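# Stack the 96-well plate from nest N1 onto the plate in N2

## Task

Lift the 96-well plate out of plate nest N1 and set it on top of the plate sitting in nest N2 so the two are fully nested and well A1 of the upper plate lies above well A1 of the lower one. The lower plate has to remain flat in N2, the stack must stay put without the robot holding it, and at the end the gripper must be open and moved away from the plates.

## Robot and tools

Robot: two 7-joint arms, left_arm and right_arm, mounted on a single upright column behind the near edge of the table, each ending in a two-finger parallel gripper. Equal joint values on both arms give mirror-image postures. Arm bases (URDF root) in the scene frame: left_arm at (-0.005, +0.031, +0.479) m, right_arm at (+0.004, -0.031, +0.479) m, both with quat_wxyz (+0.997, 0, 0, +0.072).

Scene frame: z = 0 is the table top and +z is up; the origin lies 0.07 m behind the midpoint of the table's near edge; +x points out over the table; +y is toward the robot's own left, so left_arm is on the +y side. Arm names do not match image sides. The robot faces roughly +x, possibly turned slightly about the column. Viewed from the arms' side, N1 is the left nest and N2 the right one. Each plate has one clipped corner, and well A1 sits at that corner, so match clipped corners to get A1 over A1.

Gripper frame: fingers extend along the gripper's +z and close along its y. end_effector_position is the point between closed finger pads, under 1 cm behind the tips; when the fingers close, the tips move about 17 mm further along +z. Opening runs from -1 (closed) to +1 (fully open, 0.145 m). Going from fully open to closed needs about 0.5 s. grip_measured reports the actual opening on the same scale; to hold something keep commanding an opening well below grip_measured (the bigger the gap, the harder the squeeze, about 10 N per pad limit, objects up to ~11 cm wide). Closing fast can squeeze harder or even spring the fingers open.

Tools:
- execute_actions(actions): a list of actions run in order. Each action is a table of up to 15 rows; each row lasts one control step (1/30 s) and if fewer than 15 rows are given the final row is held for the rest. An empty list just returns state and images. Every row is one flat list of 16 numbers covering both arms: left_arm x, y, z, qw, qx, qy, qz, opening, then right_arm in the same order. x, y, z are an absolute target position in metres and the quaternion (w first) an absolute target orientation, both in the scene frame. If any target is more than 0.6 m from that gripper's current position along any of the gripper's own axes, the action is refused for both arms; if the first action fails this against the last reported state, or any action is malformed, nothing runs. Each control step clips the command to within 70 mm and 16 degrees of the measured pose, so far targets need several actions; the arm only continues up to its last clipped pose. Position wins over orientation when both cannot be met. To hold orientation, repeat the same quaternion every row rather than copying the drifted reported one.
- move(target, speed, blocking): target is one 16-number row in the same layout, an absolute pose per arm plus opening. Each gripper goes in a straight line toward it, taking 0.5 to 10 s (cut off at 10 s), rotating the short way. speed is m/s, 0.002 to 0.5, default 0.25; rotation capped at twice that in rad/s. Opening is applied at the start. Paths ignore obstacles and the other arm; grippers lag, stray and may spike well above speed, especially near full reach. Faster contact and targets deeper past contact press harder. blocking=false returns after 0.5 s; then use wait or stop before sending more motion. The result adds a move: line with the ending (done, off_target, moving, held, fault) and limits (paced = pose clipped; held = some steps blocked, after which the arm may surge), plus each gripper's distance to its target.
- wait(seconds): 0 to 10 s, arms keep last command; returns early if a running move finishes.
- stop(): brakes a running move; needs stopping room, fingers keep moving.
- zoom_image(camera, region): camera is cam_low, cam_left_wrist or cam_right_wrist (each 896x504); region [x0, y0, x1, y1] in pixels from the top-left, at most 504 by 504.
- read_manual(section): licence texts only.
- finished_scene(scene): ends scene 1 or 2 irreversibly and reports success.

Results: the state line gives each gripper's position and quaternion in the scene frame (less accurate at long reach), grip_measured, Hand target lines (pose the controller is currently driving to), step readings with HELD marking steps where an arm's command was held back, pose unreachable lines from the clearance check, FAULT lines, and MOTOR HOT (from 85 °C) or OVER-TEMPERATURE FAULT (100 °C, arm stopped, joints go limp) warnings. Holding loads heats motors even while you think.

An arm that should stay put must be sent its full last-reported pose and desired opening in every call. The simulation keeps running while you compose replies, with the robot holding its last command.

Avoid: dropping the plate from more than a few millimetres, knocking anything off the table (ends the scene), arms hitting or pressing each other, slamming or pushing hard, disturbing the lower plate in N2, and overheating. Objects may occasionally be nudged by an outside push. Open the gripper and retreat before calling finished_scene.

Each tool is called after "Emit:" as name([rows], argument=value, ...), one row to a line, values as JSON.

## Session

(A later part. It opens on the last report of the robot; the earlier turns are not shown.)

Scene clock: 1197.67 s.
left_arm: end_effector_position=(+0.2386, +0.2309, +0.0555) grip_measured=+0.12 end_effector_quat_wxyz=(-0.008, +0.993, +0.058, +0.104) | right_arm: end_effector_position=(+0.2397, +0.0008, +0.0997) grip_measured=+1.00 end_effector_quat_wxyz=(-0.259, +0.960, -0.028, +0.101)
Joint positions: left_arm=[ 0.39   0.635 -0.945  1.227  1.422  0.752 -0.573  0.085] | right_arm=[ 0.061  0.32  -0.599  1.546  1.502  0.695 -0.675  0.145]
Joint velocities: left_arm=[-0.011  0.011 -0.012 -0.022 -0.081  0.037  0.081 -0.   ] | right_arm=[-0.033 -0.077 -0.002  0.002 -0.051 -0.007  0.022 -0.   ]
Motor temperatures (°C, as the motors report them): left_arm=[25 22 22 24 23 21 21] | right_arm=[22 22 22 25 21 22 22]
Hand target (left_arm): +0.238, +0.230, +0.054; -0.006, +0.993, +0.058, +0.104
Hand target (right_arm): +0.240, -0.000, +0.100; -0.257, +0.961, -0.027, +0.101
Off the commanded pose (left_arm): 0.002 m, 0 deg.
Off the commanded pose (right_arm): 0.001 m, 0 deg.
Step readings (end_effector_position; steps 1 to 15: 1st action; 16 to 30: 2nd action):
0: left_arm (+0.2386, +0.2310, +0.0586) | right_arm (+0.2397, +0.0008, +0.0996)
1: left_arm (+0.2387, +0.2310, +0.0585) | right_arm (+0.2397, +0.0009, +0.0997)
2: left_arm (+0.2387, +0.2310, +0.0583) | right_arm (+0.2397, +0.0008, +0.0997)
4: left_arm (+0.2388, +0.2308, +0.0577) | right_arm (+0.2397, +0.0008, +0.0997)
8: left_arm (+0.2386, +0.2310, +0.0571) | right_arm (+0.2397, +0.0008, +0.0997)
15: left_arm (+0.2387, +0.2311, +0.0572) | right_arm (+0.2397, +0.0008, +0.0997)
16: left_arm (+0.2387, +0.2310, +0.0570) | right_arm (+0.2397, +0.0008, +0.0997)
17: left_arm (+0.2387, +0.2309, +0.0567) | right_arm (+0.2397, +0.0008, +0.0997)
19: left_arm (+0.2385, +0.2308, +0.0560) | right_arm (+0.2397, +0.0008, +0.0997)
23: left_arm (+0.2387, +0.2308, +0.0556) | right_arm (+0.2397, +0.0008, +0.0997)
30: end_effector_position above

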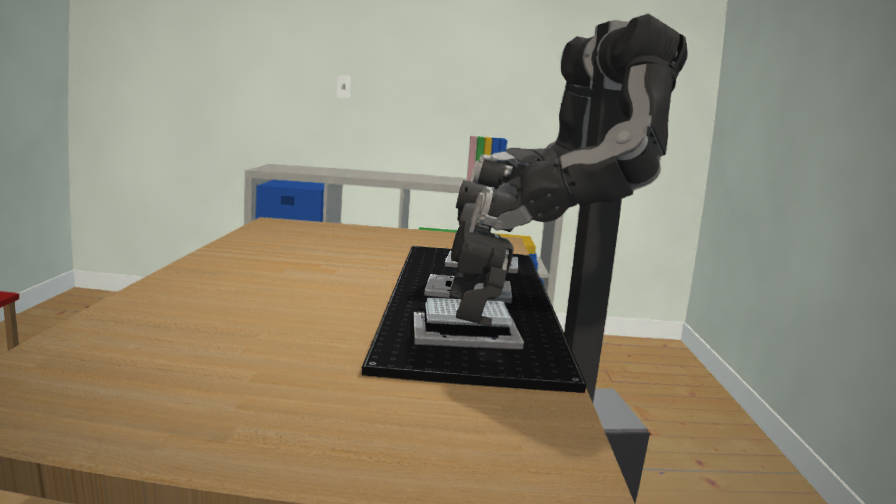

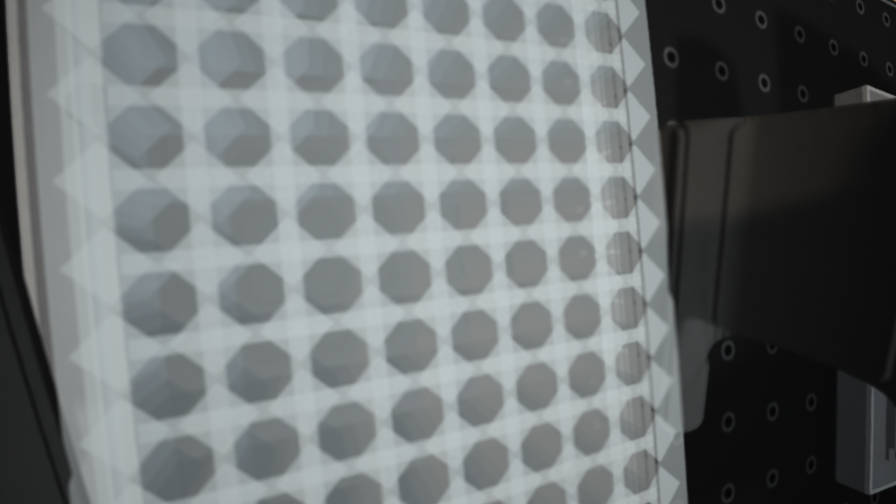

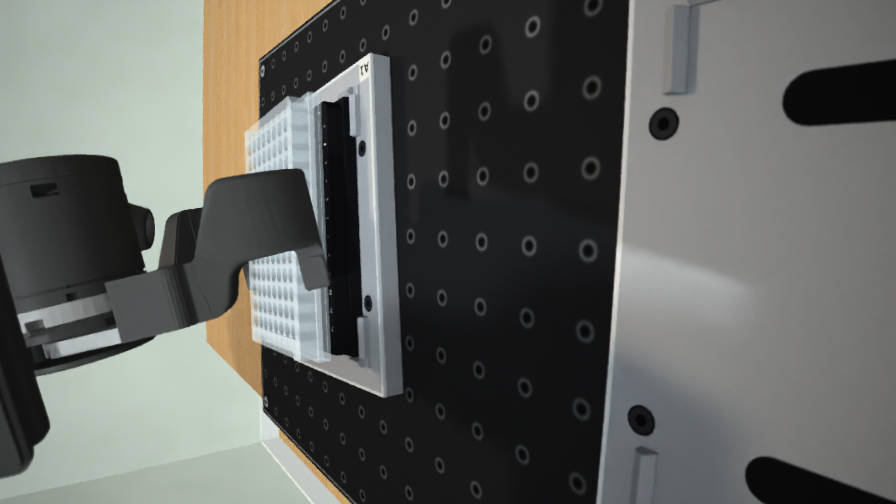

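Emit:
execute_actions([
  [[0.2380,0.2298,0.0542,-0.0061,0.9928,0.0581,0.1043,-0.05, 0.24,0.0,0.10,-0.2574,0.9606,-0.027,0.1009,1.0],[0.2380,0.2298,0.0539,-0.0061,0.9928,0.0581,0.1043,-0.05, 0.24,0.0,0.10,-0.2574,0.9606,-0.027,0.1009,1.0],[0.2380,0.2298,0.0536,-0.0061,0.9928,0.0581,0.1043,-0.05, 0.24,0.0,0.10,-0.2574,0.9606,-0.027,0.1009,1.0],[0.2380,0.2298,0.0533,-0.0061,0.9928,0.0581,0.1043,-0.05, 0.24,0.0,0.10,-0.2574,0.9606,-0.027,0.1009,1.0],[0.2380,0.2298,0.0530,-0.0061,0.9928,0.0581,0.1043,-0.05, 0.24,0.0,0.10,-0.2574,0.9606,-0.027,0.1009,1.0]],
  [[0.2380,0.2298,0.0527,-0.0061,0.9928,0.0581,0.1043,-0.05, 0.24,0.0,0.10,-0.2574,0.9606,-0.027,0.1009,1.0],[0.2380,0.2298,0.0524,-0.0061,0.9928,0.0581,0.1043,-0.05, 0.24,0.0,0.10,-0.2574,0.9606,-0.027,0.1009,1.0],[0.2380,0.2298,0.0521,-0.0061,0.9928,0.0581,0.1043,-0.05, 0.24,0.0,0.10,-0.2574,0.9606,-0.027,0.1009,1.0]],
])

Emit:
zoom_image(camera="cam_right_wrist", region=[220, 60, 420, 410])

Scene clock: 1216.10 s.
left_arm: end_effector_position=(+0.2386, +0.2308, +0.0532) grip_measured=+0.12 end_effector_quat_wxyz=(-0.008, +0.993, +0.058, +0.104) | right_arm: end_effector_position=(+0.2397, +0.0008, +0.0997) grip_measured=+1.00 end_effector_quat_wxyz=(-0.260, +0.960, -0.028, +0.101)
Joint positions: left_arm=[ 0.389  0.627 -0.945  1.213  1.41   0.749 -0.561  0.085] | right_arm=[ 0.061  0.32  -0.599  1.546  1.502  0.695 -0.675  0.145]
Joint velocities: left_arm=[-0.033 -0.033 -0.007  0.012 -0.051  0.022  0.007  0.   ] | right_arm=[-0.055 -0.077 -0.022 -0.007  0.007  0.007 -0.007  0.   ]
Motor temperatures (°C, as the motors report them): left_arm=[25 22 22 24 23 21 21] | right_arm=[22 22 22 25 21 22 22]
Hand target (left_arm): +0.238, +0.230, +0.052; -0.006, +0.993, +0.058, +0.104
Hand target (right_arm): +0.240, -0.000, +0.100; -0.257, +0.961, -0.027, +0.101
Off the commanded pose (left_arm): 0.002 m, 0 deg.
Off the commanded pose (right_arm): 0.001 m, 0 deg.
Step readings (end_effector_position; steps 1 to 15: 1st action; 16 to 30: 2nd action):
0: left_arm (+0.2386, +0.2309, +0.0555) | right_arm (+0.2397, +0.0008, +0.0997)
1: left_arm (+0.2386, +0.2308, +0.0554) | right_arm (+0.2397, +0.0008, +0.0997)
2: left_arm (+0.2386, +0.2309, +0.0551) | right_arm (+0.2397, +0.0008, +0.0997)
4: left_arm (+0.2386, +0.2309, +0.0545) | right_arm (+0.2397, +0.0008, +0.0997)
8: left_arm (+0.2387, +0.2309, +0.0542) | right_arm (+0.2397, +0.0008, +0.0997)
15: left_arm (+0.2386, +0.2309, +0.0541) | right_arm (+0.2397, +0.0008, +0.0997)
16: left_arm (+0.2387, +0.2309, +0.0539) | right_arm (+0.2397, +0.0008, +0.0997)
17: left_arm (+0.2386, +0.2310, +0.0536) | right_arm (+0.2397, +0.0008, +0.0997)
19: left_arm (+0.2387, +0.2308, +0.0533) | right_arm (+0.2397, +0.0008, +0.0997)
23: left_arm (+0.2388, +0.2309, +0.0533) | right_arm (+0.2397, +0.0008, +0.0997)
30: end_effector_position above

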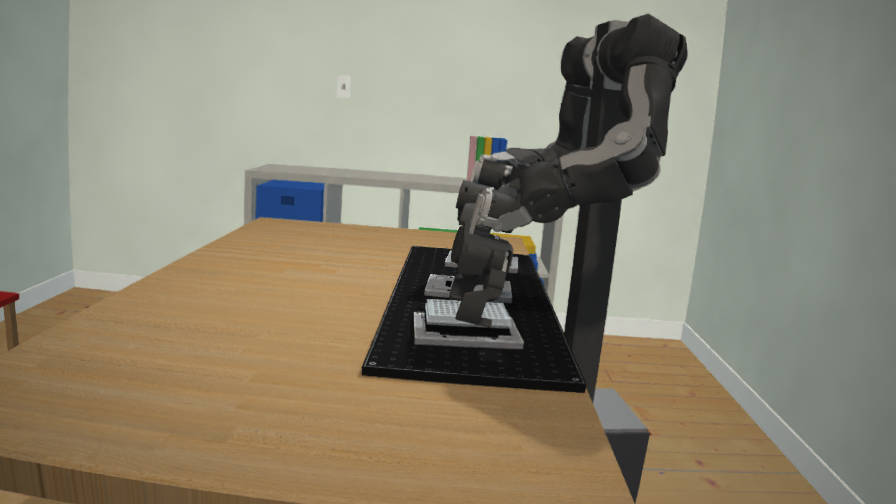

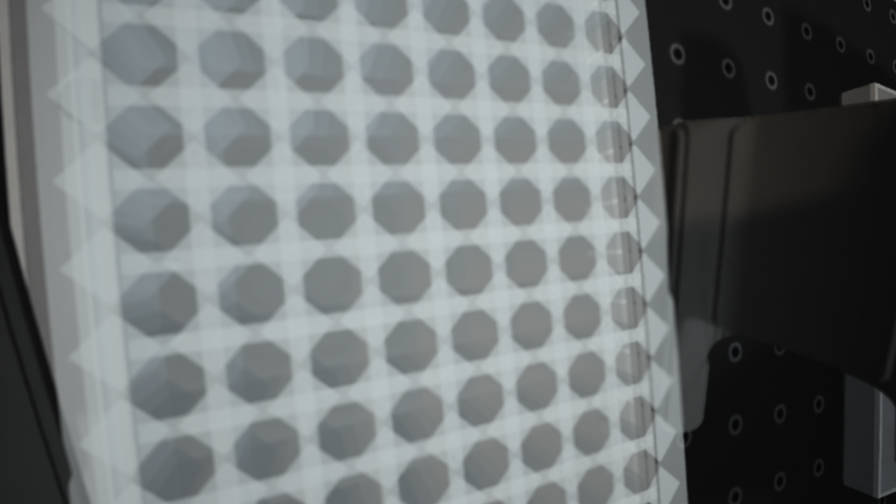

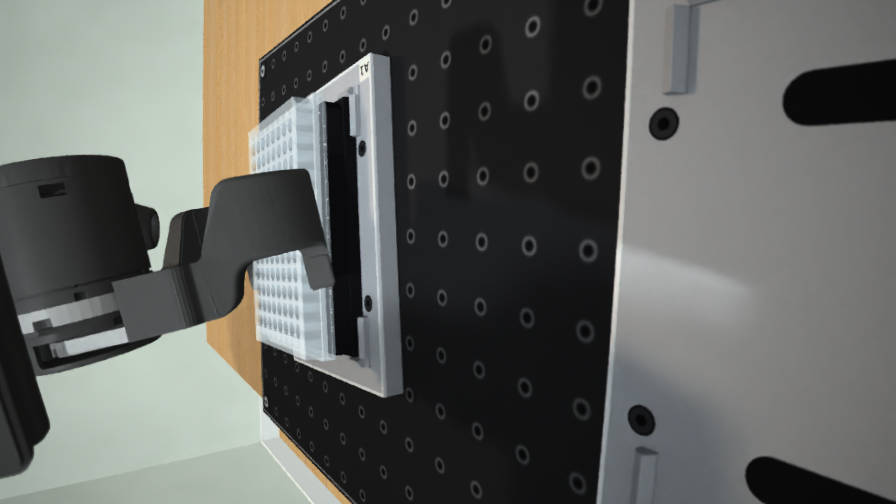

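Region (220, 60, 420, 410) of cam_right_wrist's 896x504 image, scaled by 1.440, with more detail than that image has; it fills the left 288 columns of this view, and the rest is white.

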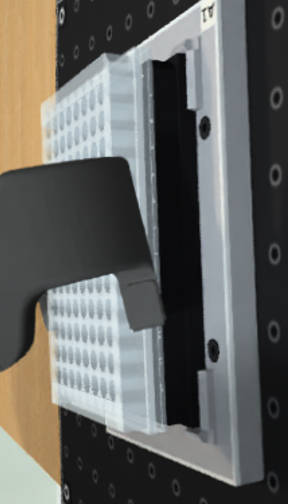

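Emit:
execute_actions([
  [[0.2380,0.2298,0.0518,-0.0061,0.9928,0.0581,0.1043,-0.05, 0.24,0.0,0.10,-0.2574,0.9606,-0.027,0.1009,1.0],[0.2380,0.2298,0.0515,-0.0061,0.9928,0.0581,0.1043,-0.05, 0.24,0.0,0.10,-0.2574,0.9606,-0.027,0.1009,1.0],[0.2380,0.2298,0.0512,-0.0061,0.9928,0.0581,0.1043,-0.05, 0.24,0.0,0.10,-0.2574,0.9606,-0.027,0.1009,1.0],[0.2380,0.2298,0.0509,-0.0061,0.9928,0.0581,0.1043,-0.05, 0.24,0.0,0.10,-0.2574,0.9606,-0.027,0.1009,1.0],[0.2380,0.2298,0.0506,-0.0061,0.9928,0.0581,0.1043,-0.05, 0.24,0.0,0.10,-0.2574,0.9606,-0.027,0.1009,1.0]],
  [[0.2380,0.2298,0.0503,-0.0061,0.9928,0.0581,0.1043,-0.05, 0.24,0.0,0.10,-0.2574,0.9606,-0.027,0.1009,1.0],[0.2380,0.2298,0.0500,-0.0061,0.9928,0.0581,0.1043,-0.05, 0.24,0.0,0.10,-0.2574,0.9606,-0.027,0.1009,1.0],[0.2380,0.2298,0.0497,-0.0061,0.9928,0.0581,0.1043,-0.05, 0.24,0.0,0.10,-0.2574,0.9606,-0.027,0.1009,1.0]],
])

Emit:
zoom_image(camera="cam_right_wrist", region=[220, 60, 420, 410])

Scene clock: 1236.47 s.
left_arm: end_effector_position=(+0.2388, +0.2310, +0.0510) grip_measured=+0.12 end_effector_quat_wxyz=(-0.008, +0.993, +0.058, +0.104) | right_arm: end_effector_position=(+0.2397, +0.0008, +0.0997) grip_measured=+1.00 end_effector_quat_wxyz=(-0.260, +0.960, -0.028, +0.101)
Joint positions: left_arm=[ 0.388  0.62  -0.945  1.2    1.398  0.746 -0.551  0.085] | right_arm=[ 0.061  0.32  -0.599  1.546  1.502  0.695 -0.675  0.145]
Joint velocities: left_arm=[ 0.011  0.011  0.002 -0.007 -0.095 -0.037  0.066  0.   ] | right_arm=[-0.033 -0.077 -0.012 -0.007 -0.022  0.022 -0.051 -0.   ]
Motor temperatures (°C, as the motors report them): left_arm=[25 22 22 24 23 21 21] | right_arm=[22 22 22 26 21 22 22]
Hand target (left_arm): +0.238, +0.230, +0.050; -0.006, +0.993, +0.058, +0.104
Hand target (right_arm): +0.240, -0.000, +0.100; -0.257, +0.961, -0.027, +0.101
Off the commanded pose (left_arm): 0.002 m, 0 deg.
Off the commanded pose (right_arm): 0.001 m, 0 deg.
Step readings (end_effector_position; steps 1 to 15: 1st action; 16 to 30: 2nd action):
0: left_arm (+0.2386, +0.2308, +0.0532) | right_arm (+0.2397, +0.0008, +0.0997)
1: left_arm (+0.2386, +0.2309, +0.0530) | right_arm (+0.2397, +0.0008, +0.0997)
2: left_arm (+0.2386, +0.2310, +0.0527) | right_arm (+0.2397, +0.0008, +0.0997)
4: left_arm (+0.2386, +0.2310, +0.0521) | right_arm (+0.2397, +0.0008, +0.0997)
8: left_arm (+0.2388, +0.2310, +0.0518) | right_arm (+0.2397, +0.0008, +0.0997)
15: left_arm (+0.2387, +0.2311, +0.0517) | right_arm (+0.2397, +0.0008, +0.0997)
16: left_arm (+0.2386, +0.2311, +0.0515) | right_arm (+0.2397, +0.0008, +0.0997)
17: left_arm (+0.2386, +0.2310, +0.0512) | right_arm (+0.2397, +0.0008, +0.0997)
19: left_arm (+0.2387, +0.2309, +0.0510) | right_arm (+0.2397, +0.0008, +0.0997)
23: left_arm (+0.2388, +0.2310, +0.0510) | right_arm (+0.2397, +0.0008, +0.0997)
30: end_effector_position above

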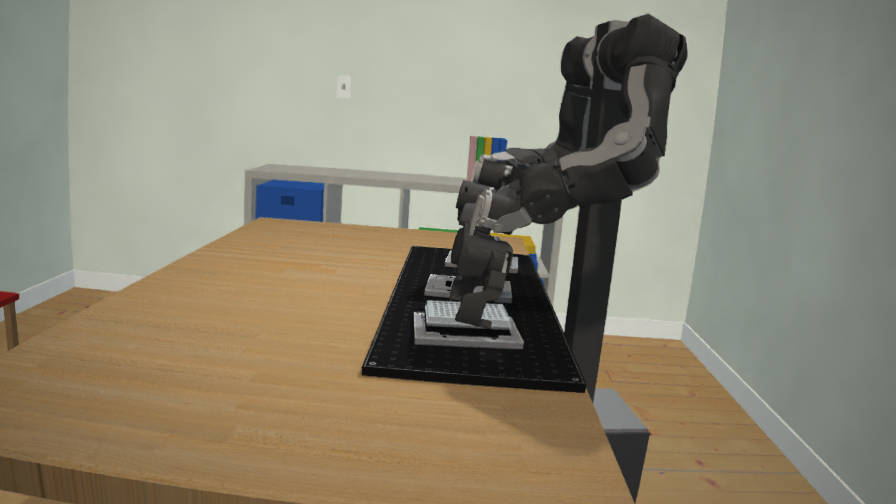

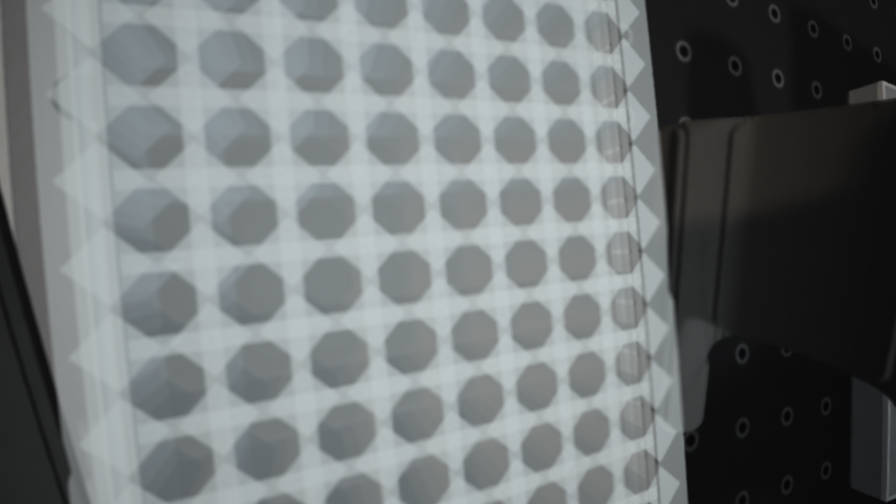

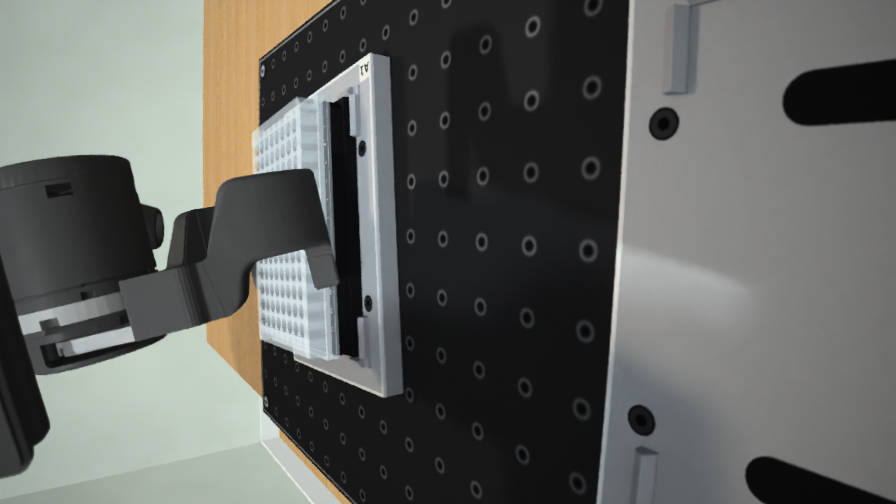

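Region (220, 60, 420, 410) of cam_right_wrist's 896x504 image, scaled by 1.440, with more detail than that image has; it fills the left 288 columns of this view, and the rest is white.

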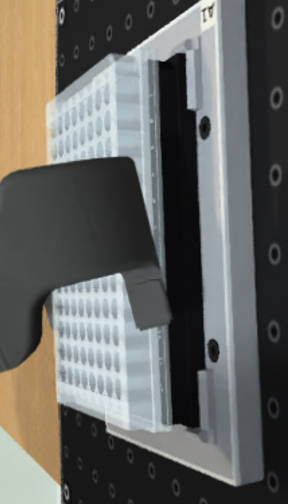

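Emit:
execute_actions([
  [[0.2380,0.2298,0.0494,-0.0061,0.9928,0.0581,0.1043,-0.05, 0.24,0.0,0.10,-0.2574,0.9606,-0.027,0.1009,1.0],[0.2380,0.2298,0.0491,-0.0061,0.9928,0.0581,0.1043,-0.05, 0.24,0.0,0.10,-0.2574,0.9606,-0.027,0.1009,1.0],[0.2380,0.2298,0.0488,-0.0061,0.9928,0.0581,0.1043,-0.05, 0.24,0.0,0.10,-0.2574,0.9606,-0.027,0.1009,1.0],[0.2380,0.2298,0.0485,-0.0061,0.9928,0.0581,0.1043,-0.05, 0.24,0.0,0.10,-0.2574,0.9606,-0.027,0.1009,1.0],[0.2380,0.2298,0.0482,-0.0061,0.9928,0.0581,0.1043,-0.05, 0.24,0.0,0.10,-0.2574,0.9606,-0.027,0.1009,1.0]],
])

Emit:
zoom_image(camera="cam_right_wrist", region=[220, 60, 420, 410])

Scene clock: 1252.30 s.
left_arm: end_effector_position=(+0.2389, +0.2310, +0.0502) grip_measured=+0.12 end_effector_quat_wxyz=(-0.009, +0.993, +0.057, +0.104) | right_arm: end_effector_position=(+0.2397, +0.0008, +0.0997) grip_measured=+1.00 end_effector_quat_wxyz=(-0.260, +0.960, -0.028, +0.101)
Joint positions: left_arm=[ 0.388  0.617 -0.945  1.195  1.391  0.746 -0.547  0.085] | right_arm=[ 0.061  0.32  -0.599  1.546  1.502  0.695 -0.675  0.145]
Joint velocities: left_arm=[-0.077  0.011 -0.012  0.002  0.066  0.037  0.051 -0.   ] | right_arm=[ 0.077 -0.033 -0.002  0.002  0.007  0.022 -0.081 -0.   ]
Motor temperatures (°C, as the motors report them): left_arm=[25 21 22 24 23 22 21] | right_arm=[22 22 22 26 21 22 22]
Hand target (left_arm): +0.238, +0.230, +0.048; -0.006, +0.993, +0.058, +0.104
Hand target (right_arm): +0.240, -0.000, +0.100; -0.257, +0.961, -0.027, +0.101
Off the commanded pose (left_arm): 0.003 m, 0 deg.
Off the commanded pose (right_arm): 0.001 m, 0 deg.
Step readings (end_effector_position):
0: left_arm (+0.2388, +0.2310, +0.0510) | right_arm (+0.2397, +0.0008, +0.0997)
1: left_arm (+0.2387, +0.2310, +0.0509) | right_arm (+0.2397, +0.0008, +0.0997)
2: left_arm (+0.2387, +0.2312, +0.0507) | right_arm (+0.2397, +0.0008, +0.0997)
4: left_arm (+0.2388, +0.2312, +0.0504) | right_arm (+0.2397, +0.0008, +0.0997)
8: left_arm (+0.2389, +0.2311, +0.0502) | right_arm (+0.2397, +0.0008, +0.0997)
15: end_effector_position above

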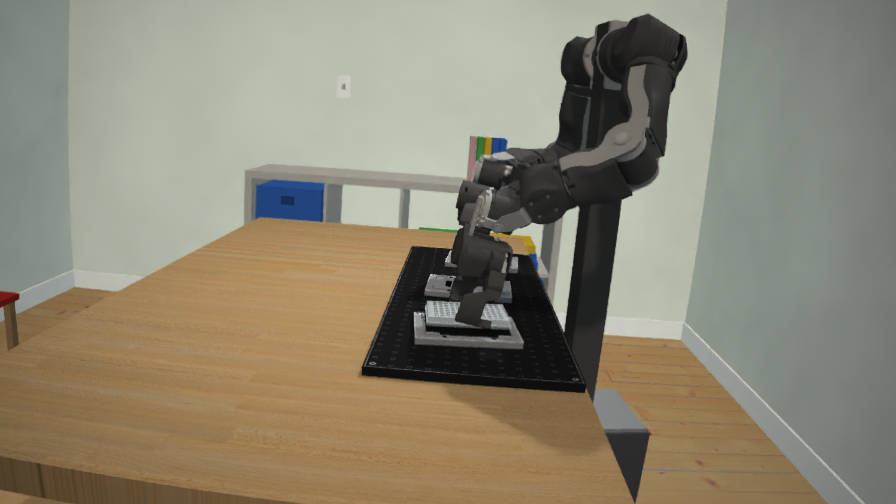

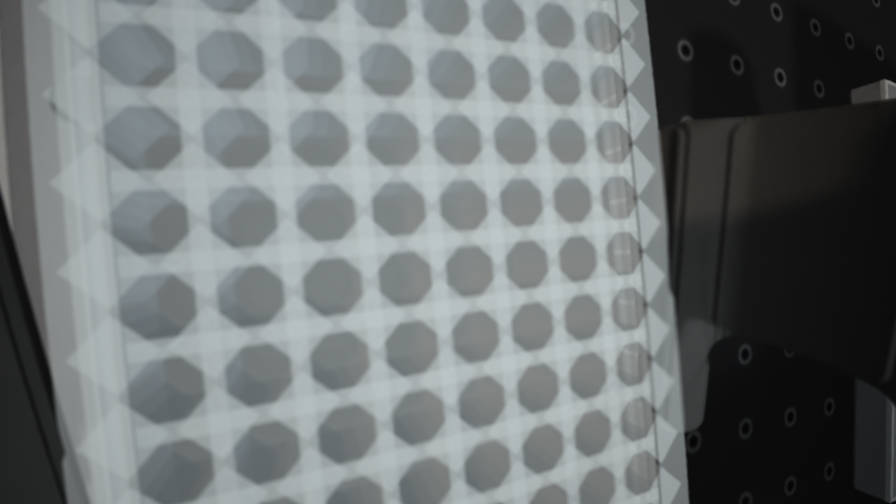

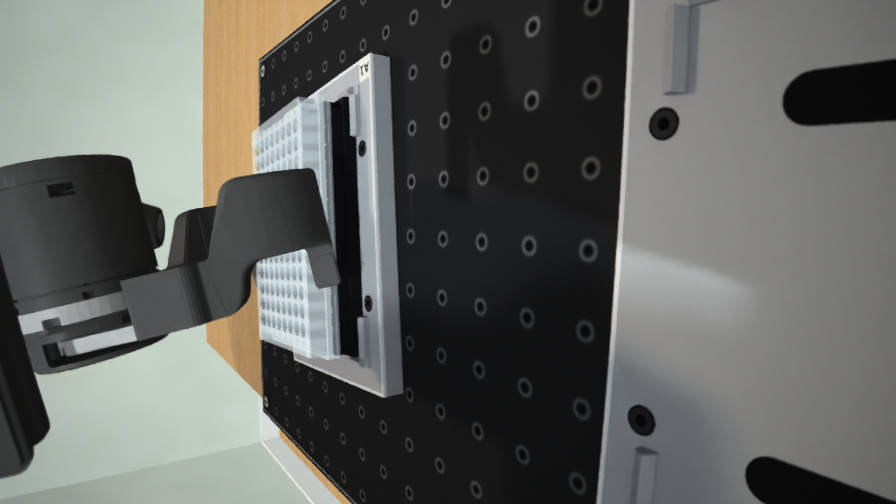

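Region (220, 60, 420, 410) of cam_right_wrist's 896x504 image, scaled by 1.440, with more detail than that image has; it fills the left 288 columns of this view, and the rest is white.

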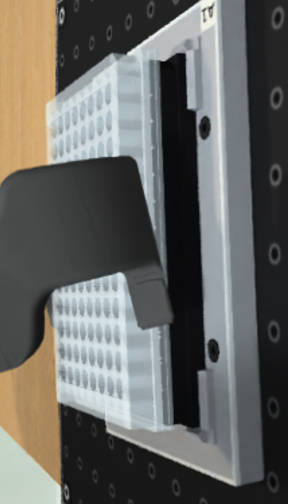

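Emit:
execute_actions([
  [[0.2380,0.2298,0.0488,-0.0061,0.9928,0.0581,0.1043,-0.03, 0.24,0.0,0.10,-0.2574,0.9606,-0.027,0.1009,1.0],[0.2380,0.2298,0.0490,-0.0061,0.9928,0.0581,0.1043,-0.01, 0.24,0.0,0.10,-0.2574,0.9606,-0.027,0.1009,1.0],[0.2380,0.2298,0.0490,-0.0061,0.9928,0.0581,0.1043,0.01, 0.24,0.0,0.10,-0.2574,0.9606,-0.027,0.1009,1.0],[0.2380,0.2298,0.0490,-0.0061,0.9928,0.0581,0.1043,0.03, 0.24,0.0,0.10,-0.2574,0.9606,-0.027,0.1009,1.0],[0.2380,0.2298,0.0490,-0.0061,0.9928,0.0581,0.1043,0.05, 0.24,0.0,0.10,-0.2574,0.9606,-0.027,0.1009,1.0],[0.2380,0.2298,0.0490,-0.0061,0.9928,0.0581,0.1043,0.07, 0.24,0.0,0.10,-0.2574,0.9606,-0.027,0.1009,1.0],[0.2380,0.2298,0.0490,-0.0061,0.9928,0.0581,0.1043,0.08, 0.24,0.0,0.10,-0.2574,0.9606,-0.027,0.1009,1.0],[0.2380,0.2298,0.0490,-0.0061,0.9928,0.0581,0.1043,0.09, 0.24,0.0,0.10,-0.2574,0.9606,-0.027,0.1009,1.0],[0.2380,0.2298,0.0490,-0.0061,0.9928,0.0581,0.1043,0.10, 0.24,0.0,0.10,-0.2574,0.9606,-0.027,0.1009,1.0],[0.2380,0.2298,0.0490,-0.0061,0.9928,0.0581,0.1043,0.11, 0.24,0.0,0.10,-0.2574,0.9606,-0.027,0.1009,1.0]],
  [[0.2380,0.2298,0.0490,-0.0061,0.9928,0.0581,0.1043,0.12, 0.24,0.0,0.10,-0.2574,0.9606,-0.027,0.1009,1.0],[0.2380,0.2298,0.0490,-0.0061,0.9928,0.0581,0.1043,0.13, 0.24,0.0,0.10,-0.2574,0.9606,-0.027,0.1009,1.0],[0.2380,0.2298,0.0490,-0.0061,0.9928,0.0581,0.1043,0.14, 0.24,0.0,0.10,-0.2574,0.9606,-0.027,0.1009,1.0],[0.2380,0.2298,0.0490,-0.0061,0.9928,0.0581,0.1043,0.15, 0.24,0.0,0.10,-0.2574,0.9606,-0.027,0.1009,1.0],[0.2380,0.2298,0.0490,-0.0061,0.9928,0.0581,0.1043,0.16, 0.24,0.0,0.10,-0.2574,0.9606,-0.027,0.1009,1.0],[0.2380,0.2298,0.0490,-0.0061,0.9928,0.0581,0.1043,0.18, 0.24,0.0,0.10,-0.2574,0.9606,-0.027,0.1009,1.0],[0.2380,0.2298,0.0490,-0.0061,0.9928,0.0581,0.1043,0.20, 0.24,0.0,0.10,-0.2574,0.9606,-0.027,0.1009,1.0]],
])

Emit:
zoom_image(camera="cam_right_wrist", region=[220, 60, 420, 410])

Scene clock: 1312.10 s.
left_arm: end_effector_position=(+0.2386, +0.2309, +0.0499) grip_measured=+0.20 end_effector_quat_wxyz=(-0.009, +0.993, +0.057, +0.105) | right_arm: end_effector_position=(+0.2397, +0.0008, +0.0997) grip_measured=+1.00 end_effector_quat_wxyz=(-0.260, +0.960, -0.028, +0.101)
Joint positions: left_arm=[ 0.387  0.617 -0.945  1.195  1.39   0.745 -0.546  0.09 ] | right_arm=[ 0.061  0.32  -0.599  1.546  1.502  0.695 -0.675  0.145]
Joint velocities: left_arm=[-0.033  0.033 -0.007 -0.017 -0.007  0.007 -0.037  0.   ] | right_arm=[ 0.033  0.011 -0.012 -0.027  0.007  0.022  0.081 -0.   ]
Motor temperatures (°C, as the motors report them): left_arm=[25 21 22 24 23 22 21] | right_arm=[22 21 22 26 21 22 22]
Hand target (left_arm): +0.238, +0.230, +0.049; -0.006, +0.993, +0.058, +0.104
Hand target (right_arm): +0.240, -0.000, +0.100; -0.257, +0.961, -0.027, +0.101
Off the commanded pose (left_arm): 0.002 m, 0 deg.
Off the commanded pose (right_arm): 0.001 m, 0 deg.
Step readings (end_effector_position; steps 1 to 15: 1st action; 16 to 30: 2nd action):
0: left_arm (+0.2389, +0.2310, +0.0502) | right_arm (+0.2397, +0.0008, +0.0997)
1: left_arm (+0.2389, +0.2310, +0.0502) | right_arm (+0.2397, +0.0008, +0.0997)
2: left_arm (+0.2389, +0.2310, +0.0502) | right_arm (+0.2397, +0.0008, +0.0997)
4: left_arm (+0.2389, +0.2310, +0.0502) | right_arm (+0.2397, +0.0008, +0.0997)
8: left_arm (+0.2389, +0.2310, +0.0502) | right_arm (+0.2397, +0.0008, +0.0997)
15: left_arm (+0.2389, +0.2311, +0.0502) | right_arm (+0.2397, +0.0008, +0.0997)
16: left_arm (+0.2389, +0.2311, +0.0502) | right_arm (+0.2397, +0.0008, +0.0997)
17: left_arm (+0.2390, +0.2311, +0.0502) | right_arm (+0.2397, +0.0008, +0.0997)
19: left_arm (+0.2389, +0.2310, +0.0501) | right_arm (+0.2397, +0.0008, +0.0997)
23: left_arm (+0.2386, +0.2309, +0.0499) | right_arm (+0.2397, +0.0008, +0.0997)
30: end_effector_position above

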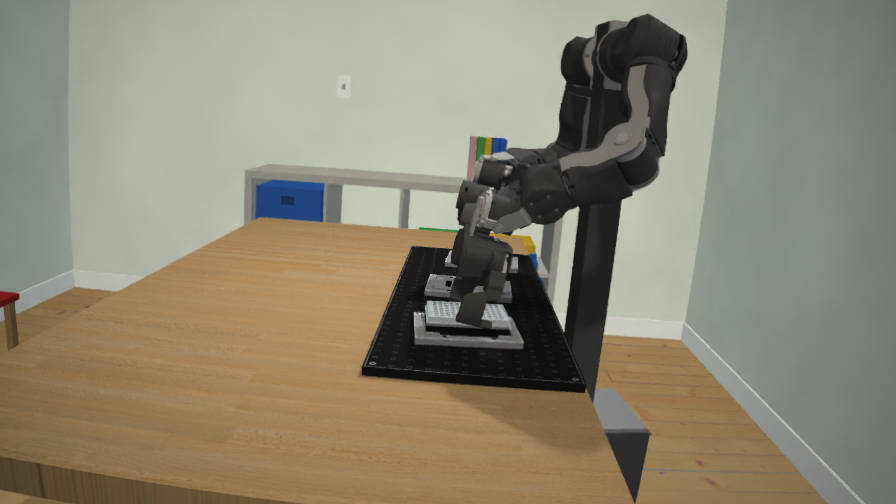

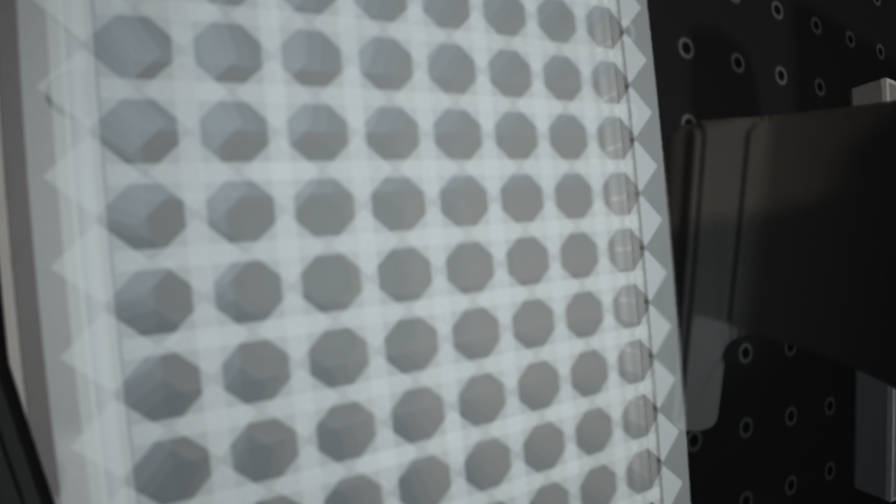

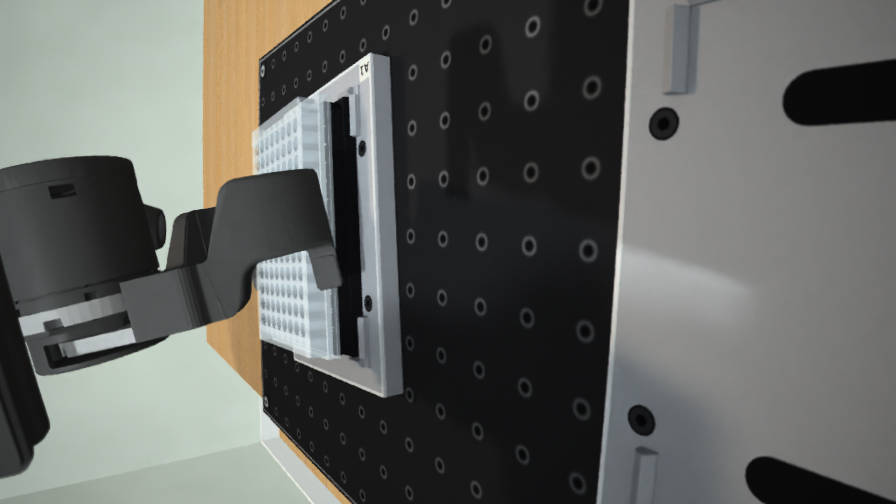

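Region (220, 60, 420, 410) of cam_right_wrist's 896x504 image, scaled by 1.440, with more detail than that image has; it fills the left 288 columns of this view, and the rest is white.

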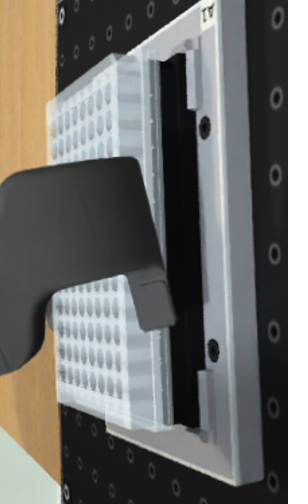

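Emit:
execute_actions([
  [[0.2380,0.2298,0.0495,-0.0061,0.9928,0.0581,0.1043,0.24, 0.24,0.0,0.10,-0.2574,0.9606,-0.027,0.1009,1.0],[0.2380,0.2298,0.0495,-0.0061,0.9928,0.0581,0.1043,0.28, 0.24,0.0,0.10,-0.2574,0.9606,-0.027,0.1009,1.0],[0.2380,0.2298,0.0495,-0.0061,0.9928,0.0581,0.1043,0.32, 0.24,0.0,0.10,-0.2574,0.9606,-0.027,0.1009,1.0],[0.2380,0.2298,0.0495,-0.0061,0.9928,0.0581,0.1043,0.36, 0.24,0.0,0.10,-0.2574,0.9606,-0.027,0.1009,1.0],[0.2380,0.2298,0.0495,-0.0061,0.9928,0.0581,0.1043,0.40, 0.24,0.0,0.10,-0.2574,0.9606,-0.027,0.1009,1.0],[0.2380,0.2298,0.0495,-0.0061,0.9928,0.0581,0.1043,0.45, 0.24,0.0,0.10,-0.2574,0.9606,-0.027,0.1009,1.0]],
])

Emit:
move(target=[0.2380,0.2305,0.078,-0.0061,0.9928,0.0581,0.1043,0.45, 0.24,0.0,0.10,-0.2574,0.9606,-0.027,0.1009,1.0], speed=0.04)

Emit:
zoom_image(camera="cam_right_wrist", region=[220, 60, 420, 410])

Scene clock: 1332.37 s.
left_arm: end_effector_position=(+0.2384, +0.2308, +0.0498) grip_measured=+0.45 end_effector_quat_wxyz=(-0.009, +0.993, +0.057, +0.104) | right_arm: end_effector_position=(+0.2397, +0.0008, +0.0997) grip_measured=+1.00 end_effector_quat_wxyz=(-0.260, +0.960, -0.028, +0.101)
Joint positions: left_arm=[ 0.387  0.617 -0.945  1.195  1.391  0.745 -0.546  0.108] | right_arm=[ 0.061  0.32  -0.599  1.546  1.502  0.695 -0.675  0.145]
Joint velocities: left_arm=[-0.011 -0.077  0.007 -0.032 -0.066 -0.037 -0.022 -0.   ] | right_arm=[ 0.121 -0.033 -0.007 -0.007 -0.066 -0.037  0.022  0.   ]
Motor temperatures (°C, as the motors report them): left_arm=[25 21 22 24 23 22 21] | right_arm=[22 21 22 26 21 22 22]
Hand target (left_arm): +0.238, +0.230, +0.049; -0.006, +0.993, +0.058, +0.104
Hand target (right_arm): +0.240, -0.000, +0.100; -0.257, +0.961, -0.027, +0.101
Off the commanded pose (left_arm): 0.001 m, 0 deg.
Off the commanded pose (right_arm): 0.001 m, 0 deg.
Step readings (end_effector_position):
0: left_arm (+0.2386, +0.2309, +0.0499) | right_arm (+0.2397, +0.0008, +0.0997)
1: left_arm (+0.2386, +0.2309, +0.0499) | right_arm (+0.2397, +0.0008, +0.0997)
2: left_arm (+0.2386, +0.2309, +0.0499) | right_arm (+0.2397, +0.0008, +0.0997)
4: left_arm (+0.2384, +0.2309, +0.0498) | right_arm (+0.2397, +0.0008, +0.0997)
8: left_arm (+0.2384, +0.2308, +0.0498) | right_arm (+0.2397, +0.0008, +0.0997)
15: end_effector_position above

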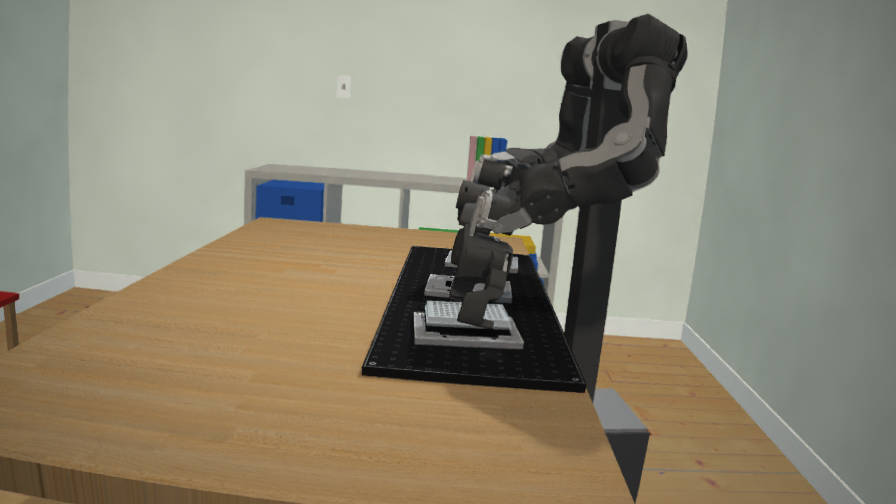

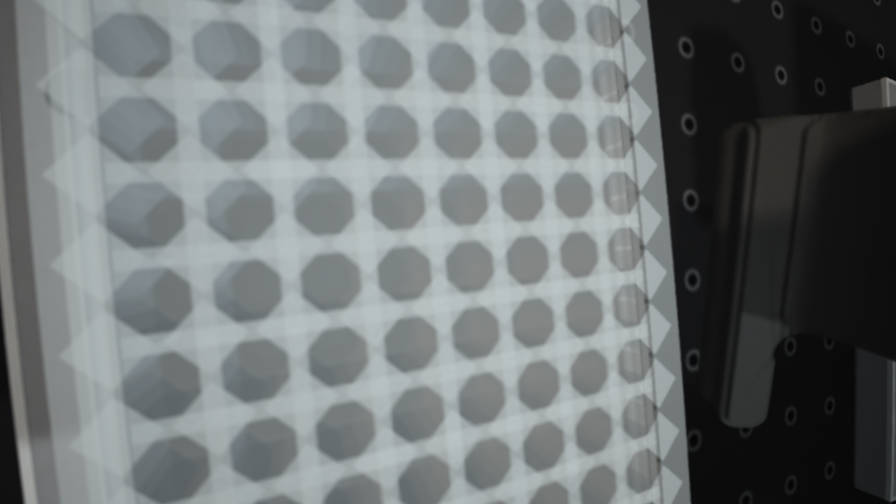

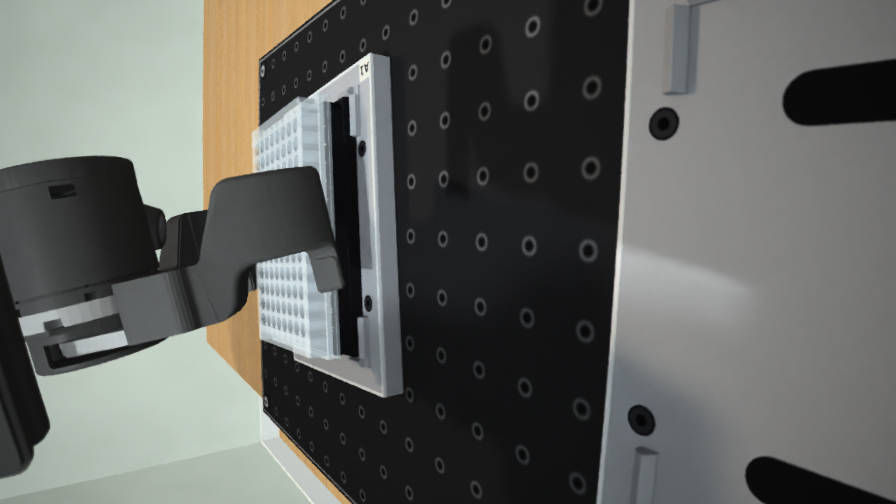

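Scene clock: 1333.30 s.
left_arm: end_effector_position=(+0.2382, +0.2299, +0.0778) grip_measured=+0.45 end_effector_quat_wxyz=(-0.005, +0.993, +0.057, +0.106) | right_arm: end_effector_position=(+0.2397, +0.0008, +0.0997) grip_measured=+1.00 end_effector_quat_wxyz=(-0.260, +0.960, -0.028, +0.101)
Joint positions: left_arm=[ 0.38   0.69  -0.909  1.355  1.509  0.795 -0.666  0.108] | right_arm=[ 0.061  0.32  -0.599  1.546  1.502  0.695 -0.675  0.145]
Joint velocities: left_arm=[ 0.033 -0.077 -0.012 -0.002  0.037 -0.037  0.022  0.   ] | right_arm=[ 0.011 -0.011 -0.007 -0.012 -0.022  0.007  0.051  0.   ]
Motor temperatures (°C, as the motors report them): left_arm=[25 21 22 24 23 22 21] | right_arm=[22 21 22 26 21 22 22]
Hand target (left_arm): +0.238, +0.231, +0.078; -0.007, +0.993, +0.057, +0.105
Hand target (right_arm): +0.240, -0.000, +0.100; -0.257, +0.961, -0.027, +0.101
Off the commanded pose (left_arm): 0.001 m, 0 deg.
Off the commanded pose (right_arm): 0.001 m, 0 deg.
move: done

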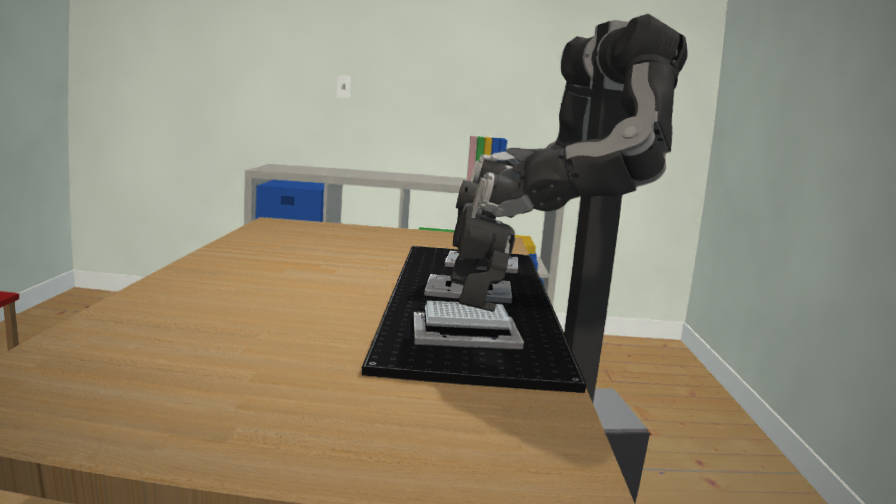

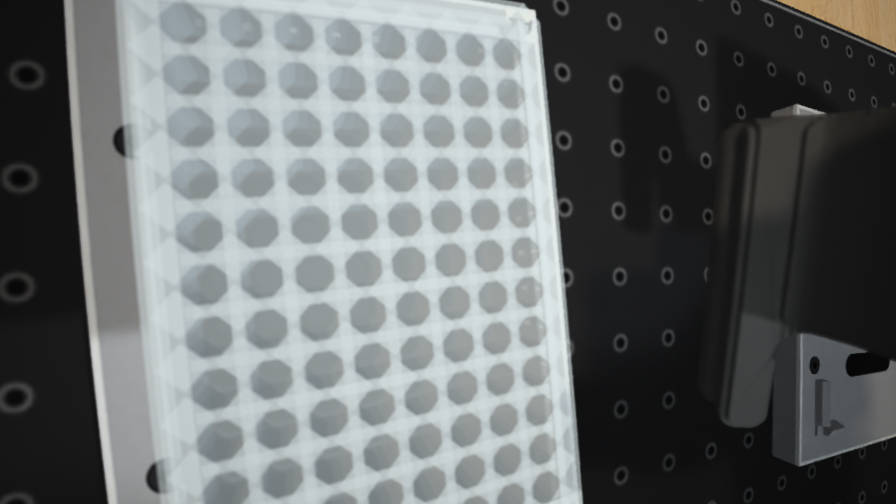

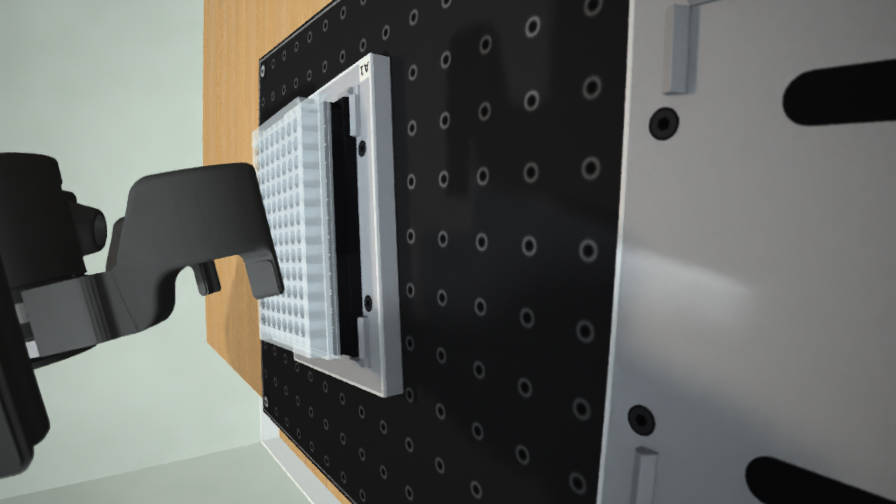

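Region (220, 60, 420, 410) of cam_right_wrist's 896x504 image, scaled by 1.440, with more detail than that image has; it fills the left 288 columns of this view, and the rest is white.

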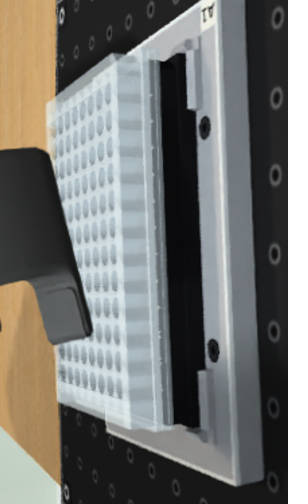

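Emit:
zoom_image(camera="cam_right_wrist", region=[280, 70, 400, 190])

Emit:
zoom_image(camera="cam_right_wrist", region=[280, 290, 400, 410])

Emit:
zoom_image(camera="cam_low", region=[400, 290, 540, 360])

Region (280, 70, 400, 190) of cam_right_wrist's 896x504 image, scaled by 4.200, with more detail than that image has.

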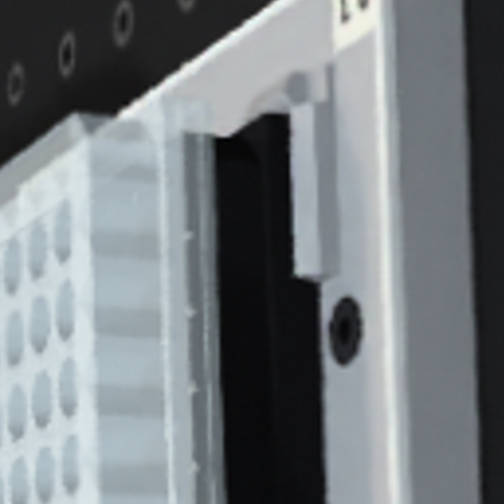

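Region (280, 290, 400, 410) of cam_right_wrist's 896x504 image, scaled by 4.200, with more detail than that image has.

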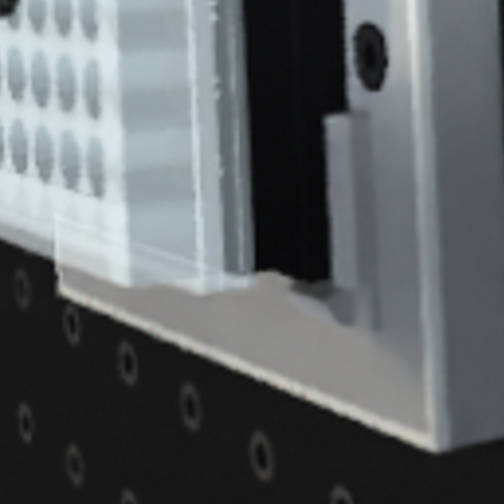

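Region (400, 290, 540, 360) of cam_low's 896x504 image, scaled by 3.600, with more detail than that image has.

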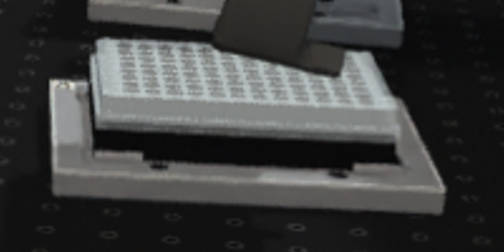

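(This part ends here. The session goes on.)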